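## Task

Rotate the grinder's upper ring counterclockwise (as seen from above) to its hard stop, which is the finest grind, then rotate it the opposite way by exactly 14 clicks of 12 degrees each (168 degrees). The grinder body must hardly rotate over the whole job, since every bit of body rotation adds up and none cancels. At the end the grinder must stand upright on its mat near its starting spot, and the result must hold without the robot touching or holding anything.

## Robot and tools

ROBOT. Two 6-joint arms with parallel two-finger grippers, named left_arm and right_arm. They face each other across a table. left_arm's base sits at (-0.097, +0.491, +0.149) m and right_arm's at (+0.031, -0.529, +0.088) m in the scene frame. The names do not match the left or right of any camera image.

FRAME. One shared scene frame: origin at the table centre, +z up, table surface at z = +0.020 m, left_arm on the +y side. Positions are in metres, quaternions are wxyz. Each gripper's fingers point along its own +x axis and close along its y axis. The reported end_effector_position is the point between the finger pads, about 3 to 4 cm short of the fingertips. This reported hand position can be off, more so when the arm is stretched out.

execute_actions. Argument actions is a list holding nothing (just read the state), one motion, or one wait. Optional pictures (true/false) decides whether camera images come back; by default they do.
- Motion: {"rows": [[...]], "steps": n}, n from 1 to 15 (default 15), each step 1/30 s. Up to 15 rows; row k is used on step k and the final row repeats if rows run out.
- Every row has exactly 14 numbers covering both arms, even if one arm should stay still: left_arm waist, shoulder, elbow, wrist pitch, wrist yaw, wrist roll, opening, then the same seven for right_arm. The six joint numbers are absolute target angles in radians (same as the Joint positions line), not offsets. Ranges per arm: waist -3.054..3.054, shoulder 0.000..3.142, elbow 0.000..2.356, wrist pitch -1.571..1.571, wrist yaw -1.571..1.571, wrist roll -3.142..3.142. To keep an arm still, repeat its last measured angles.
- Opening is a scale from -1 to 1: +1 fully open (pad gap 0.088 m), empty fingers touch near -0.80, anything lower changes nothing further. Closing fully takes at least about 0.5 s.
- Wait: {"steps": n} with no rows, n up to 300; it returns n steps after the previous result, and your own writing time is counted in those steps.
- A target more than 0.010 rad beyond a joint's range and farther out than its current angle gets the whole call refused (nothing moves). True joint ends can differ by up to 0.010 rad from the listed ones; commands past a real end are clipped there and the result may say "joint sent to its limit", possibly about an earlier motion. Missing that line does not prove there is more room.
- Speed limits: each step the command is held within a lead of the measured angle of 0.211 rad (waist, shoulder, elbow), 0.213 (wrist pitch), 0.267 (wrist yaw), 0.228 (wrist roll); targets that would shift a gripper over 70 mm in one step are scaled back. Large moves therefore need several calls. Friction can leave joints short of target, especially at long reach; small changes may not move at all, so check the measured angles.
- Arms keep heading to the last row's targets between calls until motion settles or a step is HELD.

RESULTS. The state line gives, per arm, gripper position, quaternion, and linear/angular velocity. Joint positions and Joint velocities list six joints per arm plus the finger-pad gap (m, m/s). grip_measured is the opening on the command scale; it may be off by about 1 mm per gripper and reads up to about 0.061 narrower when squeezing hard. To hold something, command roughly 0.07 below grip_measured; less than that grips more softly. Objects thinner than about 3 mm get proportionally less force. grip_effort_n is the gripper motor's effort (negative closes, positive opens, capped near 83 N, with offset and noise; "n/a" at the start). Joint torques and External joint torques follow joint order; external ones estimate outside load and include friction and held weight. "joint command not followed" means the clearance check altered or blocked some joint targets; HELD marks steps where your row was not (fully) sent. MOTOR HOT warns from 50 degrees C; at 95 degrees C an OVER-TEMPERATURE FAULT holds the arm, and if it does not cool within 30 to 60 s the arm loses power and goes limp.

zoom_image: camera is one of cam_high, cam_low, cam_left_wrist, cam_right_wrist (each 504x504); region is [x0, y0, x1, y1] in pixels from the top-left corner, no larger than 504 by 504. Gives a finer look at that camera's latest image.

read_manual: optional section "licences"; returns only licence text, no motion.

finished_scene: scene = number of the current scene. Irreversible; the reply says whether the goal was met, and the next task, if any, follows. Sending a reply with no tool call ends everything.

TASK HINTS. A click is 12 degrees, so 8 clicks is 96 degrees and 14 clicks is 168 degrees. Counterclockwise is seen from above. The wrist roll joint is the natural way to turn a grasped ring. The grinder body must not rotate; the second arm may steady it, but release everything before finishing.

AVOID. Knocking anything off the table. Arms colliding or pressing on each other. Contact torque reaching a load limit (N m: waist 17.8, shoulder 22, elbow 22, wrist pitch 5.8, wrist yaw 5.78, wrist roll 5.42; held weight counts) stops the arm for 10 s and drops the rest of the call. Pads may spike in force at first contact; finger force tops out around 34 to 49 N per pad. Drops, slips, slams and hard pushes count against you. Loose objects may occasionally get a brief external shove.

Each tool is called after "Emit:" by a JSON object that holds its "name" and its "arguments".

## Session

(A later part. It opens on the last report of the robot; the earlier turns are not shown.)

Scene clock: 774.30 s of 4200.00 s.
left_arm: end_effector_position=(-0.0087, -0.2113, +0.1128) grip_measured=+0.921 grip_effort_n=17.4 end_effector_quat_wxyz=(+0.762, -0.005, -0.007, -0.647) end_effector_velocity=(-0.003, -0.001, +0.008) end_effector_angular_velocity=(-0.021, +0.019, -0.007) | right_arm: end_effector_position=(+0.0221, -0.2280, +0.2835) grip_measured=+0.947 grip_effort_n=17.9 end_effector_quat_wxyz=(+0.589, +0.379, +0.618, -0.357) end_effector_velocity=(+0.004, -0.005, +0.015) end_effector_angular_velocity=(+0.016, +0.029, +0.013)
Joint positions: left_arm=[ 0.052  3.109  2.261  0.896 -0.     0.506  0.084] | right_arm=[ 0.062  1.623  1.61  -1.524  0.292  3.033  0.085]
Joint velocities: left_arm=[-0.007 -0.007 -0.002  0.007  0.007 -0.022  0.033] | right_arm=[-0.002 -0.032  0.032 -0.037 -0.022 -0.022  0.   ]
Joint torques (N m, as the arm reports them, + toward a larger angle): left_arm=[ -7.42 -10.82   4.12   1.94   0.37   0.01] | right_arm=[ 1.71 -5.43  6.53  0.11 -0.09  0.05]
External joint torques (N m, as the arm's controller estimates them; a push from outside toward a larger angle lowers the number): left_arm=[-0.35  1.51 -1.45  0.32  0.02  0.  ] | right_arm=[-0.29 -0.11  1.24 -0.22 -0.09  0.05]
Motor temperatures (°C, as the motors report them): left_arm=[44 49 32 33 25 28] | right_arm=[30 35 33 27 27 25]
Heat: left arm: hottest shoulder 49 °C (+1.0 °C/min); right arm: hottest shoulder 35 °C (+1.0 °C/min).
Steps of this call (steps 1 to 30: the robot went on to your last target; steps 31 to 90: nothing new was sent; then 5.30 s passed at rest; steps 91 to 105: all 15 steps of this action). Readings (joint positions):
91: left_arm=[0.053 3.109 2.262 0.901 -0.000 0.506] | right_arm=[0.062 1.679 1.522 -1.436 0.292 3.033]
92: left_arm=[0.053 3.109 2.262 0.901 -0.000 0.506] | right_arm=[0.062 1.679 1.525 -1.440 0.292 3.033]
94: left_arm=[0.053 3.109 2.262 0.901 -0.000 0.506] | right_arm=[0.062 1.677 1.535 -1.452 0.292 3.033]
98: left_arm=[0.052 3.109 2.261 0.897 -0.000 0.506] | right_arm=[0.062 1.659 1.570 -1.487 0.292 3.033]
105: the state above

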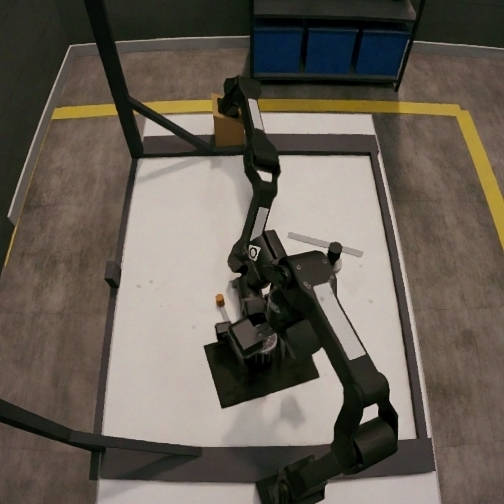

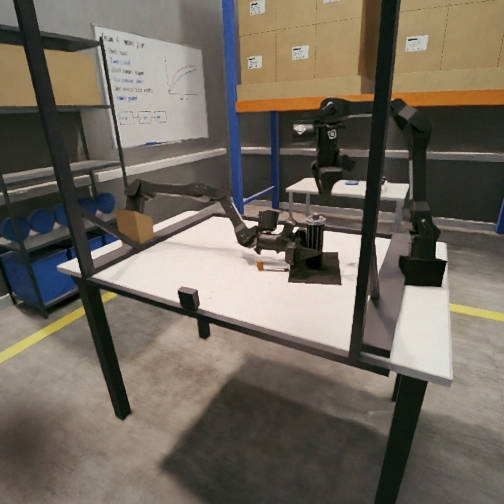

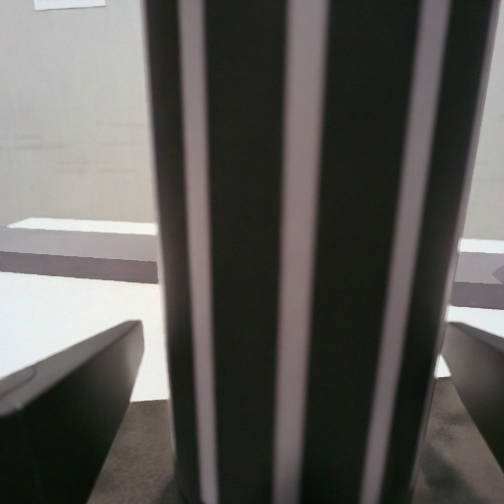

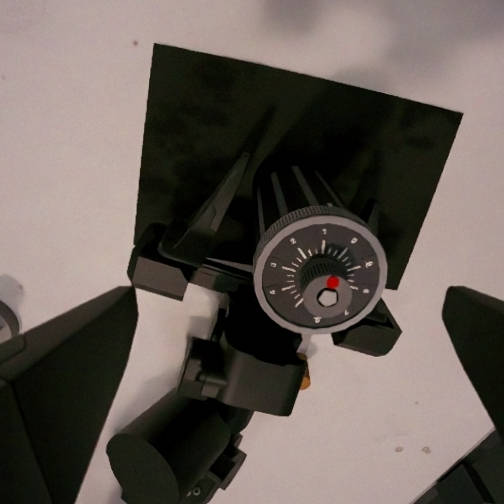

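Emit:
{"name": "execute_actions", "arguments": {"actions": [{"rows":[[0.05,3.10,2.23,0.905,0,0.506,1.0,0.064,1.62,1.62,-1.53,0.289,3.034,0.95],[0.049,3.08,2.19,0.92,0,0.506,1.0,0.064,1.62,1.62,-1.53,0.289,3.034,0.95],[0.048,3.06,2.15,0.935,0,0.505,1.0,0.064,1.62,1.62,-1.53,0.289,3.034,0.95],[0.047,3.04,2.115,0.948,0,0.505,1.0,0.064,1.62,1.62,-1.53,0.289,3.034,0.95],[0.046,3.02,2.08,0.961,0,0.504,1.0,0.064,1.62,1.62,-1.53,0.289,3.034,0.95],[0.045,3.0,2.048,0.974,0,0.504,1.0,0.064,1.62,1.62,-1.53,0.289,3.034,0.95],[0.045,2.983,2.006,0.999,0,0.504,1.0,0.064,1.62,1.62,-1.53,0.289,3.034,0.95],[0.045,2.966,1.964,1.025,0,0.504,1.0,0.064,1.62,1.62,-1.53,0.289,3.034,0.95],[0.045,2.948,1.921,1.05,0,0.504,1.0,0.064,1.62,1.62,-1.53,0.289,3.034,0.95],[0.045,2.931,1.879,1.075,0,0.504,1.0,0.064,1.62,1.62,-1.53,0.289,3.034,0.95],[0.045,2.914,1.837,1.101,0,0.504,1.0,0.064,1.62,1.62,-1.53,0.289,3.034,0.95],[0.045,2.897,1.794,1.126,0,0.504,1.0,0.064,1.62,1.62,-1.53,0.289,3.034,0.95],[0.045,2.88,1.752,1.151,0,0.504,1.0,0.064,1.62,1.62,-1.53,0.289,3.034,0.95],[0.045,2.862,1.71,1.177,0,0.504,1.0,0.064,1.62,1.62,-1.53,0.289,3.034,0.95]],"steps":15}], "pictures": false}}

Emit:
{"name": "execute_actions", "arguments": {"actions": [{"steps":15}]}}

Scene clock: 783.77 s of 4200.00 s.
left_arm: end_effector_position=(-0.0223, -0.1611, +0.1100) grip_measured=+0.986 grip_effort_n=17.0 end_effector_quat_wxyz=(+0.755, +0.004, +0.003, -0.656) end_effector_velocity=(+0.005, +0.115, +0.045) end_effector_angular_velocity=(-0.037, +0.002, +0.009) | right_arm: end_effector_position=(+0.0223, -0.2288, +0.2835) grip_measured=+0.947 grip_effort_n=17.9 end_effector_quat_wxyz=(+0.591, +0.378, +0.617, -0.358) end_effector_velocity=(+0.003, -0.005, -0.001) end_effector_angular_velocity=(-0.024, -0.002, +0.007)
Joint positions: left_arm=[ 0.046  2.916  1.801  1.128 -0.     0.506  0.087] | right_arm=[ 0.063  1.623  1.611 -1.528  0.292  3.033  0.085]
Joint velocities: left_arm=[-0.002 -0.437 -0.891  0.491  0.007 -0.007 -0.   ] | right_arm=[-0.007 -0.002 -0.002 -0.022 -0.007 -0.007 -0.   ]
Joint torques (N m, as the arm reports them, + toward a larger angle): left_arm=[ -6.77 -14.42   3.35   1.87   0.37  -0.04] | right_arm=[ 1.88 -5.55  7.15  0.08 -0.11  0.09]
External joint torques (N m, as the arm's controller estimates them; a push from outside toward a larger angle lowers the number): left_arm=[-0.24 -3.72 -1.25  0.43  0.02 -0.05] | right_arm=[-0.07  0.12  1.69 -0.22 -0.13  0.09]
Motor temperatures (°C, as the motors report them): left_arm=[44 49 32 34 25 28] | right_arm=[30 35 33 27 27 25]
Heat: left arm: hottest shoulder 49 °C (+1.0 °C/min); right arm: hottest shoulder 35 °C (+1.0 °C/min).
Steps of this call (steps 1 to 15: the robot went on to your last target; steps 16 to 140: nothing new was sent; then 4.30 s passed at rest; steps 141 to 155: all 15 steps of this action). Readings (joint positions):
141: left_arm=[0.052 3.109 2.258 0.897 -0.000 0.506] | right_arm=[0.062 1.623 1.611 -1.528 0.292 3.033]
142: left_arm=[0.052 3.107 2.248 0.904 -0.000 0.506] | right_arm=[0.062 1.623 1.611 -1.528 0.292 3.033]
144: left_arm=[0.051 3.091 2.202 0.920 -0.000 0.506] | right_arm=[0.062 1.623 1.611 -1.528 0.292 3.033]
148: left_arm=[0.049 3.042 2.073 0.969 -0.000 0.506] | right_arm=[0.063 1.623 1.611 -1.528 0.292 3.033]
155: the state above

Scene clock: 784.27 s of 4200.00 s.
left_arm: end_effector_position=(-0.0236, -0.1493, +0.1107) grip_measured=+0.986 grip_effort_n=17.0 end_effector_quat_wxyz=(+0.755, +0.005, +0.004, -0.656) end_effector_velocity=(+0.004, -0.001, +0.007) end_effector_angular_velocity=(-0.011, -0.009, +0.012) | right_arm: end_effector_position=(+0.0223, -0.2288, +0.2835) grip_measured=+0.947 grip_effort_n=17.9 end_effector_quat_wxyz=(+0.591, +0.378, +0.617, -0.358) end_effector_velocity=(-0.002, -0.003, -0.000) end_effector_angular_velocity=(-0.015, +0.017, +0.008)
Joint positions: left_arm=[ 0.046  2.882  1.718  1.175 -0.     0.506  0.087] | right_arm=[ 0.063  1.623  1.611 -1.528  0.292  3.033  0.085]
Joint velocities: left_arm=[-0.002 -0.012 -0.002  0.007 -0.007  0.007 -0.   ] | right_arm=[-0.002 -0.002 -0.002 -0.007 -0.022 -0.007 -0.   ]
Joint torques (N m, as the arm reports them, + toward a larger angle): left_arm=[ -6.64 -14.86   2.92   2.07   0.37  -0.04] | right_arm=[ 1.83 -5.48  6.96  0.07 -0.13  0.08]
External joint torques (N m, as the arm's controller estimates them; a push from outside toward a larger angle lowers the number): left_arm=[-0.27 -3.97 -1.49  0.48  0.02 -0.06] | right_arm=[-0.17  0.27  1.44 -0.24 -0.14  0.08]
Motor temperatures (°C, as the motors report them): left_arm=[44 49 32 34 25 28] | right_arm=[30 35 33 27 27 25]
Heat: left arm: hottest shoulder 49 °C (+1.0 °C/min); right arm: hottest shoulder 35 °C (+1.0 °C/min).
Steps of this call (steps 1 to 15: the robot went on to your last target). Readings (joint positions):
1: left_arm=[0.046 2.904 1.778 1.140 -0.000 0.506] | right_arm=[0.063 1.623 1.611 -1.528 0.292 3.033]
2: left_arm=[0.046 2.896 1.761 1.150 -0.000 0.506] | right_arm=[0.063 1.623 1.611 -1.528 0.292 3.033]
4: left_arm=[0.046 2.886 1.741 1.163 -0.000 0.506] | right_arm=[0.063 1.623 1.611 -1.528 0.292 3.033]
8: left_arm=[0.046 2.883 1.724 1.171 -0.000 0.506] | right_arm=[0.063 1.623 1.611 -1.528 0.292 3.033]
15: the state above

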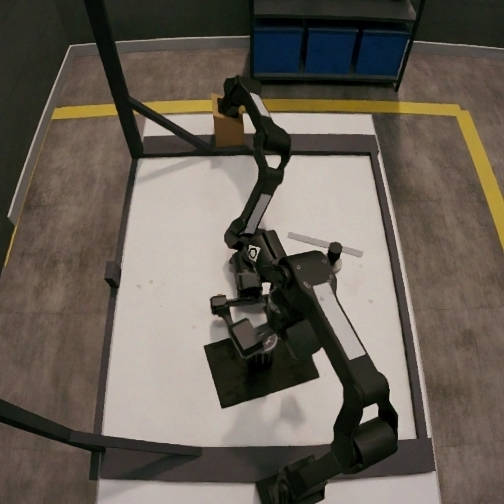

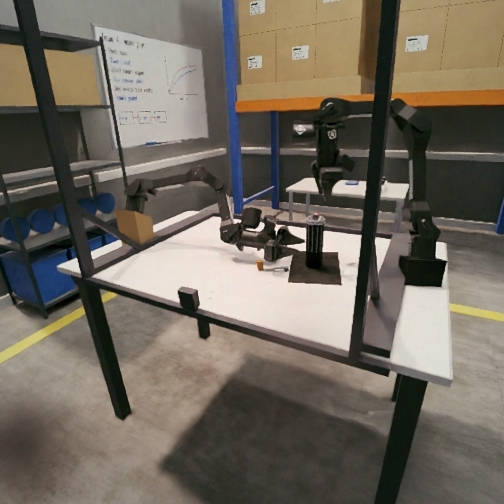

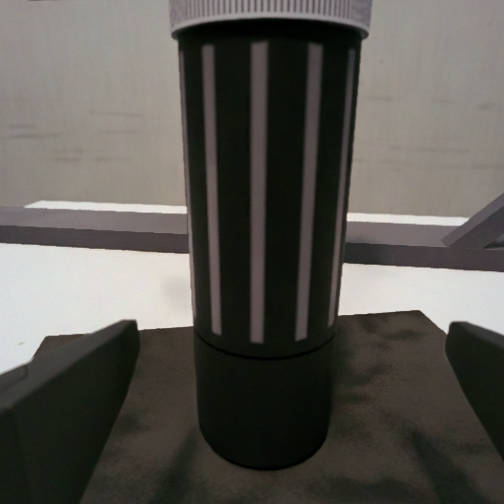

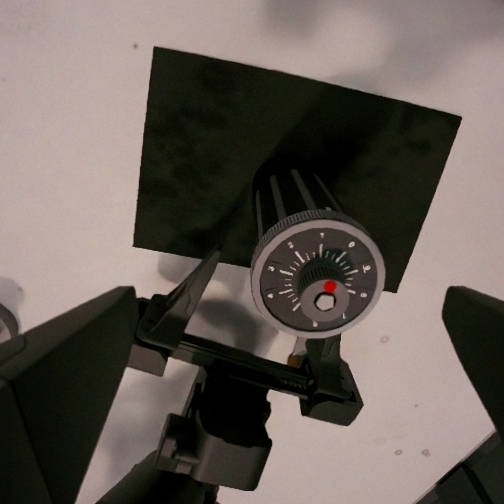

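Emit:
{"name": "finished_scene", "arguments": {"scene": 2}}

The scene is finished: the task was done.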